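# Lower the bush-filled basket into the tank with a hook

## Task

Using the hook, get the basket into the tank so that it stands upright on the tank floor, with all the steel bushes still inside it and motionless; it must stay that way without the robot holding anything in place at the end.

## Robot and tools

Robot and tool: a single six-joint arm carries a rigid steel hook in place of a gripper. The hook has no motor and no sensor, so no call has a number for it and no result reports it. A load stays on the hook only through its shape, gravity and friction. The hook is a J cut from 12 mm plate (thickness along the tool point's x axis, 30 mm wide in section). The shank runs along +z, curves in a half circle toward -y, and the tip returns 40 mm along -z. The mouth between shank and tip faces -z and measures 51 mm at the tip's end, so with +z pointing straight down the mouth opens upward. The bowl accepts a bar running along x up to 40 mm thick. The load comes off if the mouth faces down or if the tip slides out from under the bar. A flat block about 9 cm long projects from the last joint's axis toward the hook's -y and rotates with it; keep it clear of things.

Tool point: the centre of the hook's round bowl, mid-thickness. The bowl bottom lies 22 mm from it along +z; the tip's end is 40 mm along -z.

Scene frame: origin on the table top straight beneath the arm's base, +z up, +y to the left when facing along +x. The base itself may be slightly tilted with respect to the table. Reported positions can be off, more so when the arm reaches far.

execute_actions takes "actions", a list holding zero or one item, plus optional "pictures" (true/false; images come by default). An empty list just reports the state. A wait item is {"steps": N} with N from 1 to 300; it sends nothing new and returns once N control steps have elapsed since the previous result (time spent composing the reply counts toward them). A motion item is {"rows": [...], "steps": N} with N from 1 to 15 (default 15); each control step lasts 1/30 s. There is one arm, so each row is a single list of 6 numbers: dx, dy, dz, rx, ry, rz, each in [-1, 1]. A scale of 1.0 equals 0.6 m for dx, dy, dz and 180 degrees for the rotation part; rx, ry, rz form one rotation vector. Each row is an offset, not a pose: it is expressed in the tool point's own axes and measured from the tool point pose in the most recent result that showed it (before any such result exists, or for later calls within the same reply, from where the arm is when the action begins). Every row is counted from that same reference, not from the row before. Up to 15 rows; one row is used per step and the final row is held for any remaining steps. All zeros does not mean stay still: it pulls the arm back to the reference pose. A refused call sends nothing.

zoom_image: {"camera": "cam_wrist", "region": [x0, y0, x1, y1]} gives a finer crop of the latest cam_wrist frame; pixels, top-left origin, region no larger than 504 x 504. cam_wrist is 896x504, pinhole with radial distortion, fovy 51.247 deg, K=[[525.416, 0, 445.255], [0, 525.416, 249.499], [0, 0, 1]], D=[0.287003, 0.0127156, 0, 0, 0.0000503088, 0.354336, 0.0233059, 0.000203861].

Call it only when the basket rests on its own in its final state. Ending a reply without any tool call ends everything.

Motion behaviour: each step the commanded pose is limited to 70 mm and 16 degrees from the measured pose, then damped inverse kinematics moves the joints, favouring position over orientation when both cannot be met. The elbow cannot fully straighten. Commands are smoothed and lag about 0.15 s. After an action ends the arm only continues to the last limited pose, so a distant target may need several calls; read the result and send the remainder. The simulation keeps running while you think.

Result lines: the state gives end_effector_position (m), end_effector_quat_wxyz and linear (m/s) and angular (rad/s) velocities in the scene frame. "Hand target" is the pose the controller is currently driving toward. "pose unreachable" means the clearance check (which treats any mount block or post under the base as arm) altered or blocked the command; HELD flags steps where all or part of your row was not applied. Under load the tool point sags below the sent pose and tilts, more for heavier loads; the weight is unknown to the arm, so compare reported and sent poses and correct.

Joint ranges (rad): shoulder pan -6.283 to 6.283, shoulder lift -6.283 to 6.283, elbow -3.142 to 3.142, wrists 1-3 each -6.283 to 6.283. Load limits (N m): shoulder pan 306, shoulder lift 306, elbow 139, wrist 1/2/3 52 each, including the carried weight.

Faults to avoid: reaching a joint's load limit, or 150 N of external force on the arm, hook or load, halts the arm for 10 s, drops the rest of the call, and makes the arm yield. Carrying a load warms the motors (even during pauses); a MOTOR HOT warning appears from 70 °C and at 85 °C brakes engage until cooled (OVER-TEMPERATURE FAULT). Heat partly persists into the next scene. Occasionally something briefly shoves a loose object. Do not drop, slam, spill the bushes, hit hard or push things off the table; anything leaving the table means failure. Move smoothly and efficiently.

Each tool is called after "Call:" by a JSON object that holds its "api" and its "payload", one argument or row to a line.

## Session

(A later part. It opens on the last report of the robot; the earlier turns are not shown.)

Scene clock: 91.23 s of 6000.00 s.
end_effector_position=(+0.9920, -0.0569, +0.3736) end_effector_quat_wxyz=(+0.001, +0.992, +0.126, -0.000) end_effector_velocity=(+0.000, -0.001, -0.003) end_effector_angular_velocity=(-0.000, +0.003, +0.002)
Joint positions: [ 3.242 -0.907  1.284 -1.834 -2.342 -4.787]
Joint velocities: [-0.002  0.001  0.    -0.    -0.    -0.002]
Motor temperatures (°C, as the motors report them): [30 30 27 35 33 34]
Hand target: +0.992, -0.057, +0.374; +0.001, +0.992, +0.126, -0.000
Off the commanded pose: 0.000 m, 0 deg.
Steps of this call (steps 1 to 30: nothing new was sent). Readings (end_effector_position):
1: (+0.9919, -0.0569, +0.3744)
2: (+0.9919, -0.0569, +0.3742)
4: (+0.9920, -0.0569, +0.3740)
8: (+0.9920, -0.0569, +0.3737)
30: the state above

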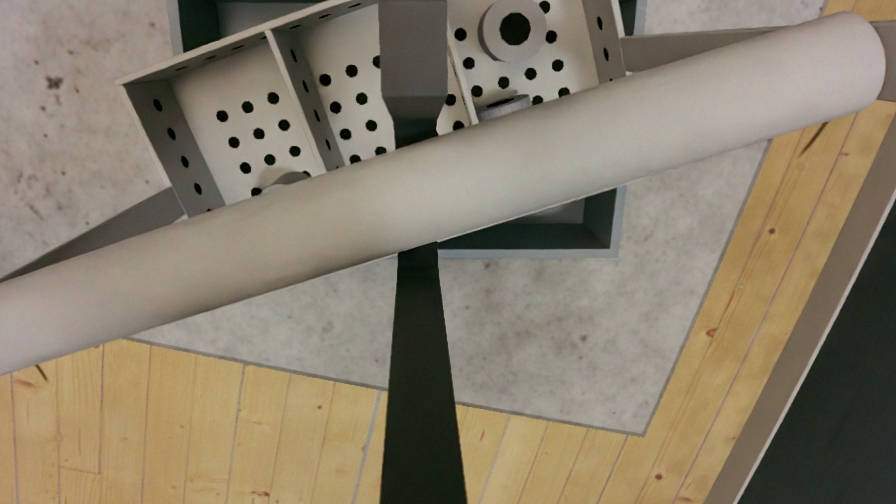

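Call:
{"api": "execute_actions", "payload": {
  "actions": [
    {"rows":[[0.002,0,0,0,0,0.001],[0.004,0,0,0,0,0.002],[0.006,0,0,0,0,0.003],[0.008,0,0,0,0,0.004],[0.01,0,0,0,0,0.005],[0.012,0,0,0,0,0.006],[0.014,0,0,0,0,0.007],[0.016,0,0,0,0,0.008],[0.018,0,0,0,0,0.009],[0.02,0,0,0,0,0.01],[0.02,0,0,0,0,0.012],[0.02,0,0,0,0,0.014],[0.02,0,0,0,0,0.016],[0.02,0,0,0,0,0.018],[0.02,0,0,0,0,0.02]]}
  ],
  "pictures": false
}}

Call:
{"api": "execute_actions", "payload": {
  "actions": [
    {"rows":[[0,0,0,0,0,0.009],[0,0,0,0,0,0.011],[0,0,0,0,0,0.013],[0,0,0,0,0,0.015],[0,0,0,0,0,0.017],[0,0,0,0,0,0.019],[0,0,0,0,0,0.021],[0,0,0,0,0,0.023],[0,0,0,0,0,0.025],[0,0,0,0,0,0.027],[0,0,0,0,0,0.029],[0,0,0,0,0,0.031],[0,0,0,0,0,0.033],[0,0,0,0,0,0.035],[0,0,0,0,0,0.037]]}
  ],
  "pictures": false
}}

Call:
{"api": "execute_actions", "payload": {
  "actions": [
    {"rows":[[0,0,0,0,0,0.01],[0,0,0,0,0,0.011],[0,0,0,0,0,0.013],[0,0,0,0,0,0.014],[0,0,0,0,0,0.016],[0,0,0,0,0,0.017],[0,0,0,0,0,0.018],[0,0,0,0,0,0.019],[0,0,0,0,0,0.02],[0,0,0,0,0,0.021],[0,0,0,0,0,0.022],[0,0,0,0,0,0.023],[0,0,0,0,0,0.024],[0,0,0,0,0,0.025],[0,0,0,0,0,0.026]]}
  ]
}}

Call:
{"api": "execute_actions", "payload": {
  "actions": [
    {"steps":50}
  ]
}}

Scene clock: 101.13 s of 6000.00 s.
end_effector_position=(+1.0025, -0.0542, +0.3735) end_effector_quat_wxyz=(+0.001, +0.994, +0.105, -0.000) end_effector_velocity=(+0.009, +0.001, +0.003) end_effector_angular_velocity=(+0.004, -0.003, -0.158)
Joint positions: [ 3.243 -0.891  1.26  -1.826 -2.342 -4.746]
Joint velocities: [ 0.001  0.002 -0.008  0.003  0.003  0.156]
Motor temperatures (°C, as the motors report them): [30 30 27 35 33 34]
Hand target: +1.004, -0.054, +0.374; +0.001, +0.996, +0.095, -0.000
Off the commanded pose: 0.001 m, 1 deg.
Steps of this call (steps 1 to 282: nothing new was sent; steps 283 to 297: all 15 steps of this action). Readings (end_effector_position):
283: (+0.9920, -0.0569, +0.3736)
284: (+0.9923, -0.0568, +0.3736)
286: (+0.9935, -0.0566, +0.3736)
290: (+0.9972, -0.0557, +0.3734)
297: the state above

Scene clock: 101.63 s of 6000.00 s.
end_effector_position=(+1.0025, -0.0542, +0.3735) end_effector_quat_wxyz=(+0.001, +0.998, +0.060, +0.000) end_effector_velocity=(+0.000, -0.000, +0.000) end_effector_angular_velocity=(-0.001, -0.001, -0.184)
Joint positions: [ 3.243 -0.897  1.269 -1.83  -2.342 -4.655]
Joint velocities: [ 0.    -0.011  0.018 -0.007 -0.001  0.184]
Motor temperatures (°C, as the motors report them): [30 30 27 35 33 34]
Hand target: +1.003, -0.054, +0.373; +0.001, +0.999, +0.048, +0.000
Off the commanded pose: 0.000 m, 1 deg.
Steps of this call (steps 1 to 15: all 15 steps of this action). Readings (end_effector_position):
1: (+1.0027, -0.0541, +0.3735)
2: (+1.0028, -0.0542, +0.3736)
4: (+1.0027, -0.0542, +0.3736)
8: (+1.0026, -0.0541, +0.3735)
15: the state above

Scene clock: 102.13 s of 6000.00 s.
end_effector_position=(+1.0025, -0.0542, +0.3735) end_effector_quat_wxyz=(+0.001, +1.000, +0.026, +0.000) end_effector_velocity=(-0.000, +0.001, +0.001) end_effector_angular_velocity=(+0.001, -0.001, -0.097)
Joint positions: [ 3.243 -0.901  1.276 -1.832 -2.342 -4.586]
Joint velocities: [ 0.002 -0.006  0.009 -0.003  0.001  0.099]
Motor temperatures (°C, as the motors report them): [30 30 27 35 33 34]
Hand target: +1.002, -0.054, +0.374; +0.001, +1.000, +0.019, +0.000
Off the commanded pose: 0.000 m, 1 deg.
Steps of this call (steps 1 to 15: all 15 steps of this action). Readings (end_effector_position):
1: (+1.0025, -0.0542, +0.3735)
2: (+1.0025, -0.0542, +0.3735)
4: (+1.0025, -0.0542, +0.3735)
8: (+1.0025, -0.0542, +0.3735)
15: the state above

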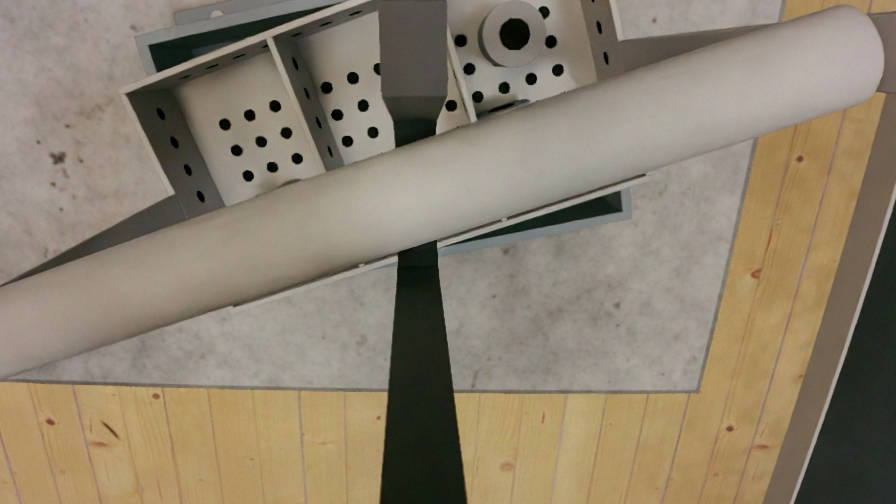

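Scene clock: 103.80 s of 6000.00 s.
end_effector_position=(+1.0025, -0.0542, +0.3735) end_effector_quat_wxyz=(+0.001, +1.000, +0.019, +0.000) end_effector_velocity=(-0.000, +0.002, +0.003) end_effector_angular_velocity=(+0.001, -0.003, +0.001)
Joint positions: [ 3.243 -0.902  1.277 -1.833 -2.342 -4.573]
Joint velocities: [ 0.003 -0.001  0.    -0.     0.001 -0.   ]
Motor temperatures (°C, as the motors report them): [30 30 27 35 33 34]
Hand target: +1.002, -0.054, +0.374; +0.001, +1.000, +0.019, +0.000
Off the commanded pose: 0.000 m, 0 deg.
Steps of this call (steps 1 to 50: nothing new was sent). Readings (end_effector_position):
1: (+1.0025, -0.0542, +0.3735)
2: (+1.0025, -0.0542, +0.3735)
4: (+1.0025, -0.0542, +0.3735)
8: (+1.0025, -0.0542, +0.3735)
50: the state above

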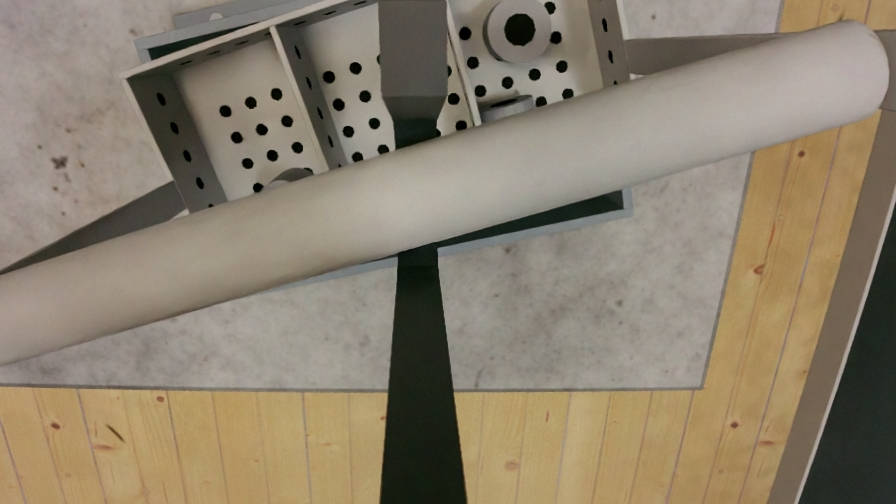

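Call:
{"api": "execute_actions", "payload": {
  "actions": [
    {"rows":[[0,0,0.005,0,0,0.001],[0,0,0.01,0,0,0.002],[0,0,0.015,0,0,0.004],[0,0,0.02,0,0,0.006],[0,0,0.025,0,0,0.008],[0,0,0.03,0,0,0.01],[0,0,0.035,0,0,0.012],[0,0,0.04,0,0,0.014],[0,0,0.045,0,0,0.016],[0,0,0.05,0,0,0.018],[0,0,0.05,0,0,0.02],[0,0,0.05,0,0,0.022],[0,0,0.05,0,0,0.023],[0,0,0.05,0,0,0.024],[0,0,0.05,0,0,0.025]]}
  ],
  "pictures": false
}}

Call:
{"api": "execute_actions", "payload": {
  "actions": [
    {"steps":40}
  ]
}}

Call:
{"api": "execute_actions", "payload": {
  "actions": [
    {"rows":[[0,0,0.005,0,0,0],[0,0,0.01,0,0,0],[0,0,0.015,0,0,0],[0,0,0.02,0,0,0],[0,0,0.025,0,0,0],[0,0,0.03,0,0,0],[0,0,0.035,0,0,0],[0,0,0.04,0,0,0],[0,0,0.045,0,0,0],[0,0,0.05,0,0,0],[0,0,0.055,0,0,0],[0,0,0.06,0,0,0]]}
  ]
}}

Scene clock: 109.83 s of 6000.00 s.
end_effector_position=(+1.0024, -0.0541, +0.3462) end_effector_quat_wxyz=(+0.001, +1.000, -0.011, -0.000) end_effector_velocity=(-0.001, +0.003, -0.024) end_effector_angular_velocity=(+0.001, +0.000, -0.130)
Joint positions: [ 3.225 -0.899  1.314 -1.889 -2.344 -4.537]
Joint velocities: [-0.014 -0.001  0.041 -0.054 -0.     0.11 ]
Motor temperatures (°C, as the motors report them): [30 30 27 35 33 34]
Hand target: +1.002, -0.054, +0.344; +0.001, +1.000, -0.020, +0.000
Off the commanded pose: 0.003 m, 1 deg.
Steps of this call (steps 1 to 166: nothing new was sent; steps 167 to 181: all 15 steps of this action). Readings (end_effector_position):
167: (+1.0025, -0.0541, +0.3735)
168: (+1.0025, -0.0540, +0.3730)
170: (+1.0024, -0.0541, +0.3698)
174: (+1.0024, -0.0542, +0.3602)
181: the state above

Scene clock: 111.17 s of 6000.00 s.
end_effector_position=(+1.0025, -0.0542, +0.3435) end_effector_quat_wxyz=(+0.001, +1.000, -0.020, +0.000) end_effector_velocity=(-0.000, -0.000, +0.001) end_effector_angular_velocity=(+0.001, -0.000, +0.001)
Joint positions: [ 3.223 -0.9    1.319 -1.896 -2.344 -4.523]
Joint velocities: [-0.    -0.001 -0.     0.     0.001 -0.002]
Motor temperatures (°C, as the motors report them): [30 30 27 35 33 34]
Hand target: +1.002, -0.054, +0.344; +0.001, +1.000, -0.020, +0.000
Off the commanded pose: 0.000 m, 0 deg.
Steps of this call (steps 1 to 40: nothing new was sent). Readings (end_effector_position):
1: (+1.0024, -0.0541, +0.3455)
2: (+1.0024, -0.0541, +0.3450)
4: (+1.0025, -0.0542, +0.3444)
8: (+1.0024, -0.0542, +0.3438)
40: the state above

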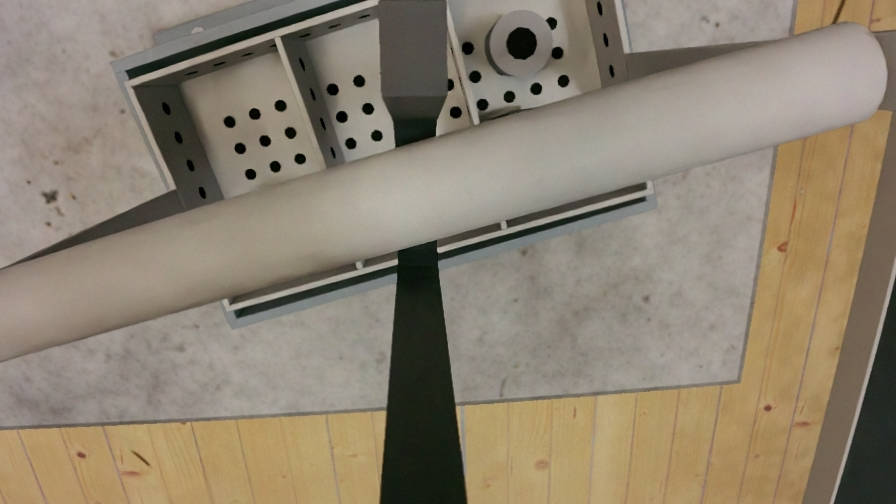

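Scene clock: 111.67 s of 6000.00 s.
end_effector_position=(+1.0023, -0.0542, +0.3124) end_effector_quat_wxyz=(+0.001, +1.000, -0.020, -0.000) end_effector_velocity=(+0.002, -0.002, -0.038) end_effector_angular_velocity=(-0.001, -0.007, -0.003)
Joint positions: [ 3.202 -0.891  1.352 -1.957 -2.346 -4.552]
Joint velocities: [-0.027  0.011  0.039 -0.086 -0.004 -0.041]
Motor temperatures (°C, as the motors report them): [30 30 27 35 33 34]
Hand target: +1.002, -0.054, +0.308; +0.001, +1.000, -0.020, -0.000
Off the commanded pose: 0.005 m, 0 deg.
Steps of this call (steps 1 to 15: all 15 steps of this action). Readings (end_effector_position):
1: (+1.0025, -0.0543, +0.3435)
2: (+1.0025, -0.0544, +0.3429)
4: (+1.0025, -0.0544, +0.3398)
8: (+1.0024, -0.0543, +0.3302)
15: the state above

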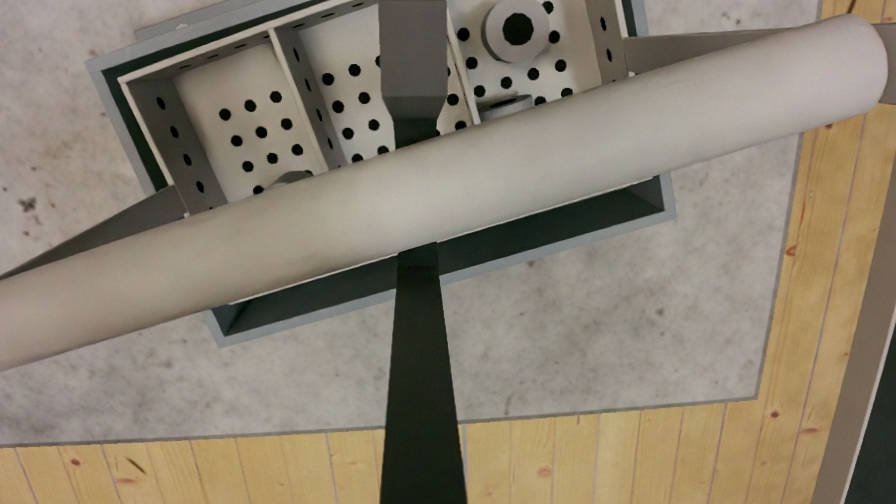

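Call:
{"api": "execute_actions", "payload": {
  "actions": [
    {"rows":[[0,0,0.013,0,0,0],[0,0,0.018,0,0,0],[0,0,0.023,0,0,0],[0,0,0.028,0,0,0],[0,0,0.033,0,0,0],[0,0,0.038,0,0,0],[0,0,0.043,0,0,0],[0,0,0.047,0,0,0],[0,0,0.051,0,0,0],[0,0,0.055,0,0,0],[0,0,0.058,0,0,0],[0,0,0.061,0,0,0],[0,0,0.064,0,0,0],[0,0,0.067,0,0,0],[0,0,0.07,0,0,0]]}
  ],
  "pictures": false
}}

Call:
{"api": "execute_actions", "payload": {
  "actions": [
    {"rows":[[0,0,0.015,0,0,0],[0,0,0.018,0,0,0],[0,0,0.021,0,0,0],[0,0,0.024,0,0,0],[0,0,0.027,0,0,0],[0,0,0.03,0,0,0],[0,0,0.033,0,0,0],[0,0,0.036,0,0,0],[0,0,0.039,0,0,0],[0,0,0.042,0,0,0],[0,0,0.045,0,0,0],[0,0,0.048,0,0,0],[0,0,0.051,0,0,0],[0,0,0.054,0,0,0],[0,0,0.057,0,0,0]]}
  ]
}}

Call:
{"api": "execute_actions", "payload": {
  "actions": [
    {"rows":[[0,0,0.03,0,0,0],[0,0,0.05,0,0,-0.02],[0,0,0.07,0,0,-0.04],[0,0,0.09,0,0,-0.06],[0,0,0.108,0,0,-0.09]]}
  ]
}}

Scene clock: 118.30 s of 6000.00 s.
end_effector_position=(+1.0022, -0.0543, +0.2782) end_effector_quat_wxyz=(+0.001, +1.000, -0.020, -0.000) end_effector_velocity=(-0.000, -0.000, -0.057) end_effector_angular_velocity=(-0.001, -0.001, +0.000)
Joint positions: [ 3.178 -0.879  1.384 -2.023 -2.348 -4.584]
Joint velocities: [-0.04   0.022  0.052 -0.114 -0.003 -0.057]
Motor temperatures (°C, as the motors report them): [30 30 27 35 33 34]
Hand target: +1.002, -0.054, +0.270; +0.001, +1.000, -0.020, -0.000
Off the commanded pose: 0.008 m, 0 deg.
Steps of this call (steps 1 to 184: nothing new was sent; steps 185 to 199: all 15 steps of this action). Readings (end_effector_position):
185: (+1.0024, -0.0543, +0.3075)
186: (+1.0024, -0.0543, +0.3070)
188: (+1.0023, -0.0542, +0.3038)
192: (+1.0022, -0.0543, +0.2943)
199: the state above

Scene clock: 118.80 s of 6000.00 s.
end_effector_position=(+1.0021, -0.0543, +0.2512) end_effector_quat_wxyz=(+0.001, +1.000, -0.020, -0.001) end_effector_velocity=(-0.001, +0.002, -0.053) end_effector_angular_velocity=(+0.001, +0.001, +0.004)
Joint positions: [ 3.159 -0.868  1.406 -2.075 -2.349 -4.61 ]
Joint velocities: [-0.036  0.026  0.042 -0.101 -0.    -0.052]
Motor temperatures (°C, as the motors report them): [30 30 27 35 33 34]
Hand target: +1.002, -0.054, +0.244; +0.001, +1.000, -0.020, -0.001
Off the commanded pose: 0.007 m, 0 deg.
Steps of this call (steps 1 to 15: all 15 steps of this action). Readings (end_effector_position):
1: (+1.0022, -0.0543, +0.2764)
2: (+1.0023, -0.0543, +0.2747)
4: (+1.0021, -0.0544, +0.2710)
8: (+1.0021, -0.0543, +0.2640)
15: the state above

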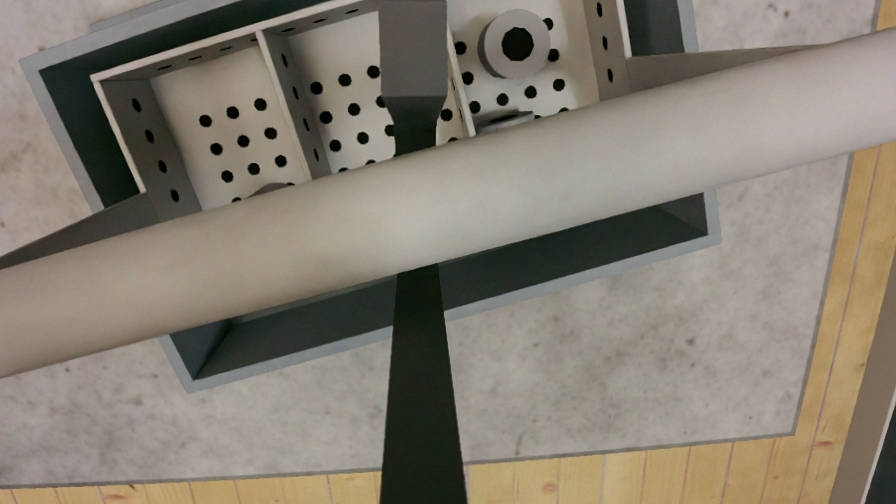

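Scene clock: 119.30 s of 6000.00 s.
end_effector_position=(+1.0018, -0.0546, +0.1888) end_effector_quat_wxyz=(+0.002, +0.993, +0.114, -0.003) end_effector_velocity=(+0.001, -0.001, -0.019) end_effector_angular_velocity=(+0.011, -0.028, +0.119)
Joint positions: [ 3.116 -0.82   1.421 -2.174 -2.351 -4.934]
Joint velocities: [-0.015  0.009  0.022 -0.086  0.01  -0.168]
Motor temperatures (°C, as the motors report them): [30 30 27 35 33 34]
Hand target: +1.002, -0.054, +0.186; +0.001, +0.993, +0.121, -0.001
Off the commanded pose: 0.002 m, 1 deg.
Steps of this call (steps 1 to 15: all 15 steps of this action). Readings (end_effector_position):
1: (+1.0021, -0.0544, +0.2491)
2: (+1.0022, -0.0545, +0.2453)
4: (+1.0017, -0.0544, +0.2314)
8: (+1.0010, -0.0544, +0.2018)
15: the state above

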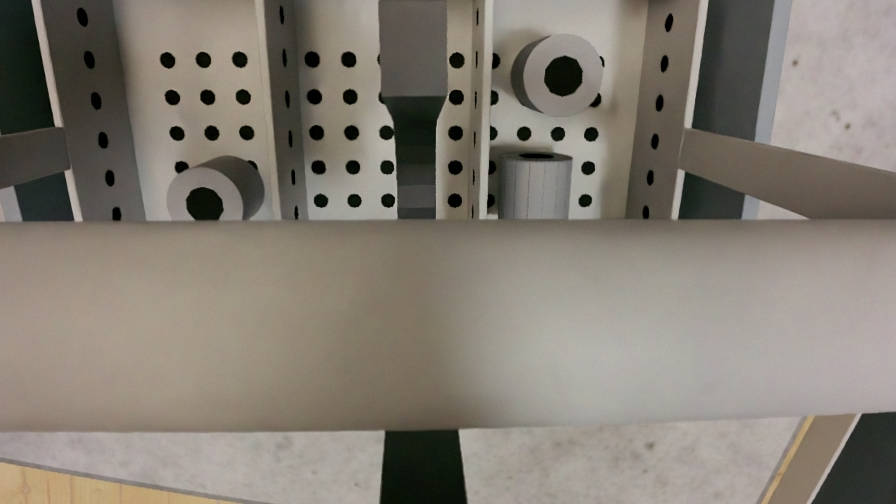

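Call:
{"api": "execute_actions", "payload": {
  "actions": [
    {"rows":[[0,0.03,0,0,0,0],[0,0.06,0,0,0,0],[0,0.1,0,0,0,0],[0,0.2,0,0,0,0]]}
  ]
}}

Call:
{"api": "execute_actions", "payload": {
  "actions": [
    {"rows":[[0,0.01,-0.3,0,0,0]]}
  ]
}}

Scene clock: 124.93 s of 6000.00 s.
end_effector_position=(+1.0273, -0.1658, +0.1890) end_effector_quat_wxyz=(+0.002, +0.993, +0.114, -0.003) end_effector_velocity=(+0.013, -0.046, +0.001) end_effector_angular_velocity=(+0.001, +0.001, +0.000)
Joint positions: [ 3.04  -0.859  1.351 -2.142 -2.348 -5.043]
Joint velocities: [-0.031 -0.008 -0.044  0.023  0.004 -0.042]
Motor temperatures (°C, as the motors report them): [30 30 27 35 33 34]
Hand target: +1.029, -0.171, +0.189; +0.002, +0.993, +0.114, -0.003
Off the commanded pose: 0.006 m, 0 deg.
Steps of this call (steps 1 to 154: nothing new was sent; steps 155 to 169: all 15 steps of this action). Readings (end_effector_position):
155: (+1.0020, -0.0549, +0.1864)
156: (+1.0024, -0.0585, +0.1864)
158: (+1.0073, -0.0788, +0.1877)
162: (+1.0191, -0.1329, +0.1887)
169: the state above

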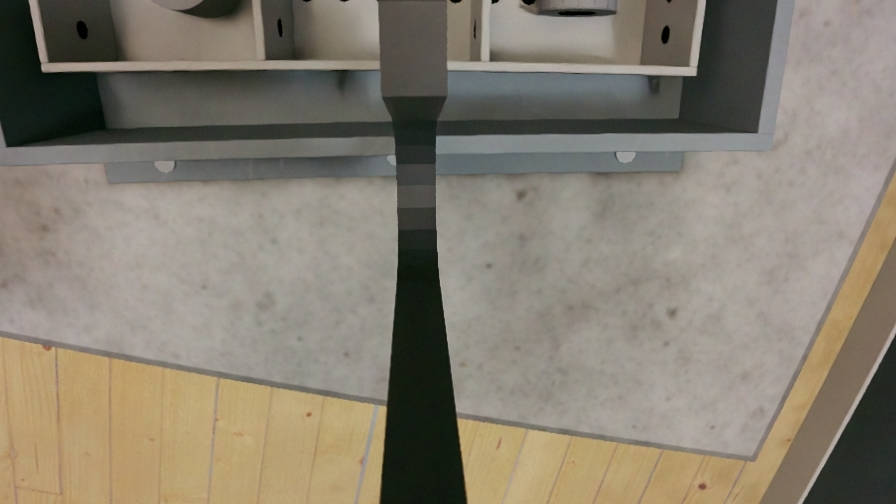

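Scene clock: 125.43 s of 6000.00 s.
end_effector_position=(+1.0292, -0.1710, +0.3555) end_effector_quat_wxyz=(+0.002, +0.993, +0.114, +0.000) end_effector_velocity=(+0.003, -0.004, +0.108) end_effector_angular_velocity=(-0.001, +0.031, -0.007)
Joint positions: [ 3.149 -0.921  1.204 -1.832 -2.351 -4.895]
Joint velocities: [ 0.07  -0.001 -0.168  0.283  0.002  0.137]
Motor temperatures (°C, as the motors report them): [30 30 27 35 33 34]
Hand target: +1.029, -0.171, +0.369; +0.002, +0.993, +0.114, -0.002
Off the commanded pose: 0.013 m, 0 deg.
Steps of this call (steps 1 to 15: all 15 steps of this action). Readings (end_effector_position):
1: (+1.0276, -0.1671, +0.1910)
2: (+1.0269, -0.1668, +0.2029)
4: (+1.0289, -0.1690, +0.2342)
8: (+1.0290, -0.1697, +0.2888)
15: the state above

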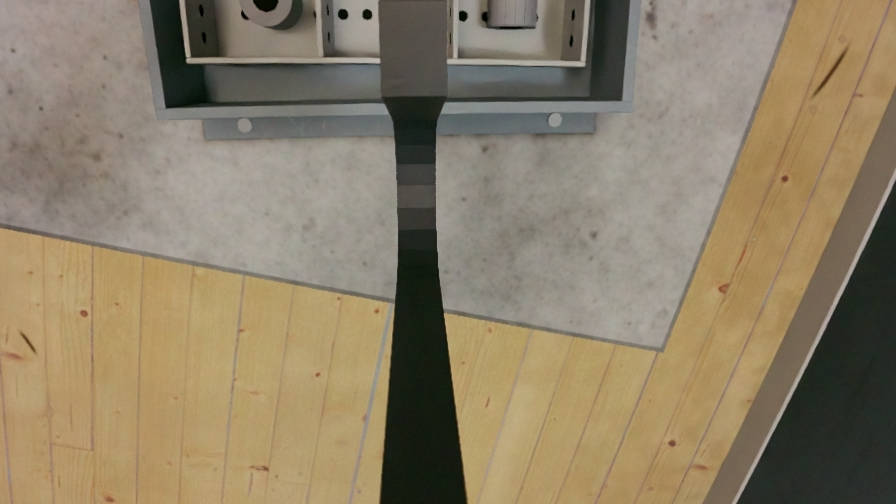

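Something nudged the basket; check that it's at rest.

Call:
{"api": "execute_actions", "payload": {
  "actions": [
    {"steps":120}
  ]
}}

Call:
{"api": "execute_actions", "payload": {
  "actions": [
    {"steps":30}
  ]
}}

Scene clock: 132.93 s of 6000.00 s.
end_effector_position=(+1.0294, -0.1711, +0.3688) end_effector_quat_wxyz=(+0.002, +0.993, +0.114, -0.002) end_effector_velocity=(+0.000, -0.001, +0.000) end_effector_angular_velocity=(-0.002, -0.000, -0.001)
Joint positions: [ 3.158 -0.921  1.183 -1.797 -2.35  -4.878]
Joint velocities: [-0.    -0.    -0.    -0.    -0.002  0.   ]
Motor temperatures (°C, as the motors report them): [30 30 27 35 33 34]
Hand target: +1.029, -0.171, +0.369; +0.002, +0.993, +0.114, -0.002
Off the commanded pose: 0.000 m, 0 deg.
Steps of this call (steps 1 to 225: nothing new was sent). Readings (end_effector_position):
1: (+1.0293, -0.1711, +0.3587)
2: (+1.0294, -0.1711, +0.3612)
4: (+1.0294, -0.1711, +0.3645)
8: (+1.0294, -0.1712, +0.3674)
225: the state above

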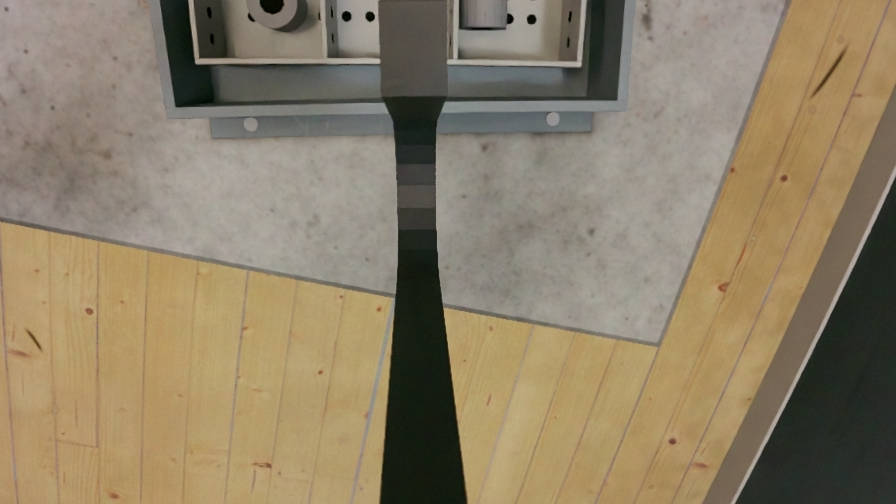

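Scene clock: 133.93 s of 6000.00 s.
end_effector_position=(+1.0294, -0.1711, +0.3688) end_effector_quat_wxyz=(+0.002, +0.993, +0.114, -0.002) end_effector_velocity=(-0.000, -0.002, +0.001) end_effector_angular_velocity=(-0.001, -0.001, -0.001)
Joint positions: [ 3.158 -0.921  1.183 -1.797 -2.35  -4.878]
Joint velocities: [-0.    -0.002  0.     0.    -0.001 -0.   ]
Motor temperatures (°C, as the motors report them): [30 30 27 35 33 34]
Hand target: +1.029, -0.171, +0.369; +0.002, +0.993, +0.114, -0.002
Off the commanded pose: 0.000 m, 0 deg.
Steps of this call (steps 1 to 30: nothing new was sent). Readings (end_effector_position):
1: (+1.0294, -0.1711, +0.3688)
2: (+1.0294, -0.1711, +0.3688)
4: (+1.0294, -0.1711, +0.3688)
8: (+1.0294, -0.1711, +0.3688)
30: the state above

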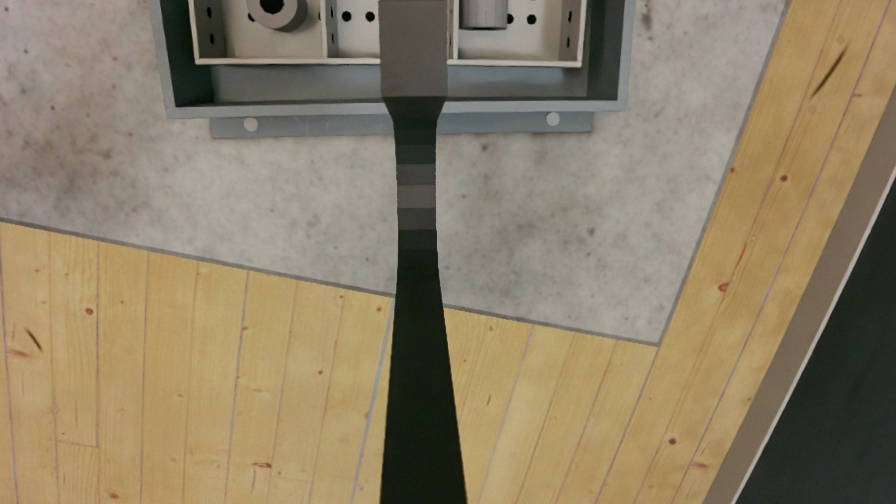

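Call:
{"api": "finished_scene", "payload": {
  "scene": 1
}}

The scene is finished: the task was done.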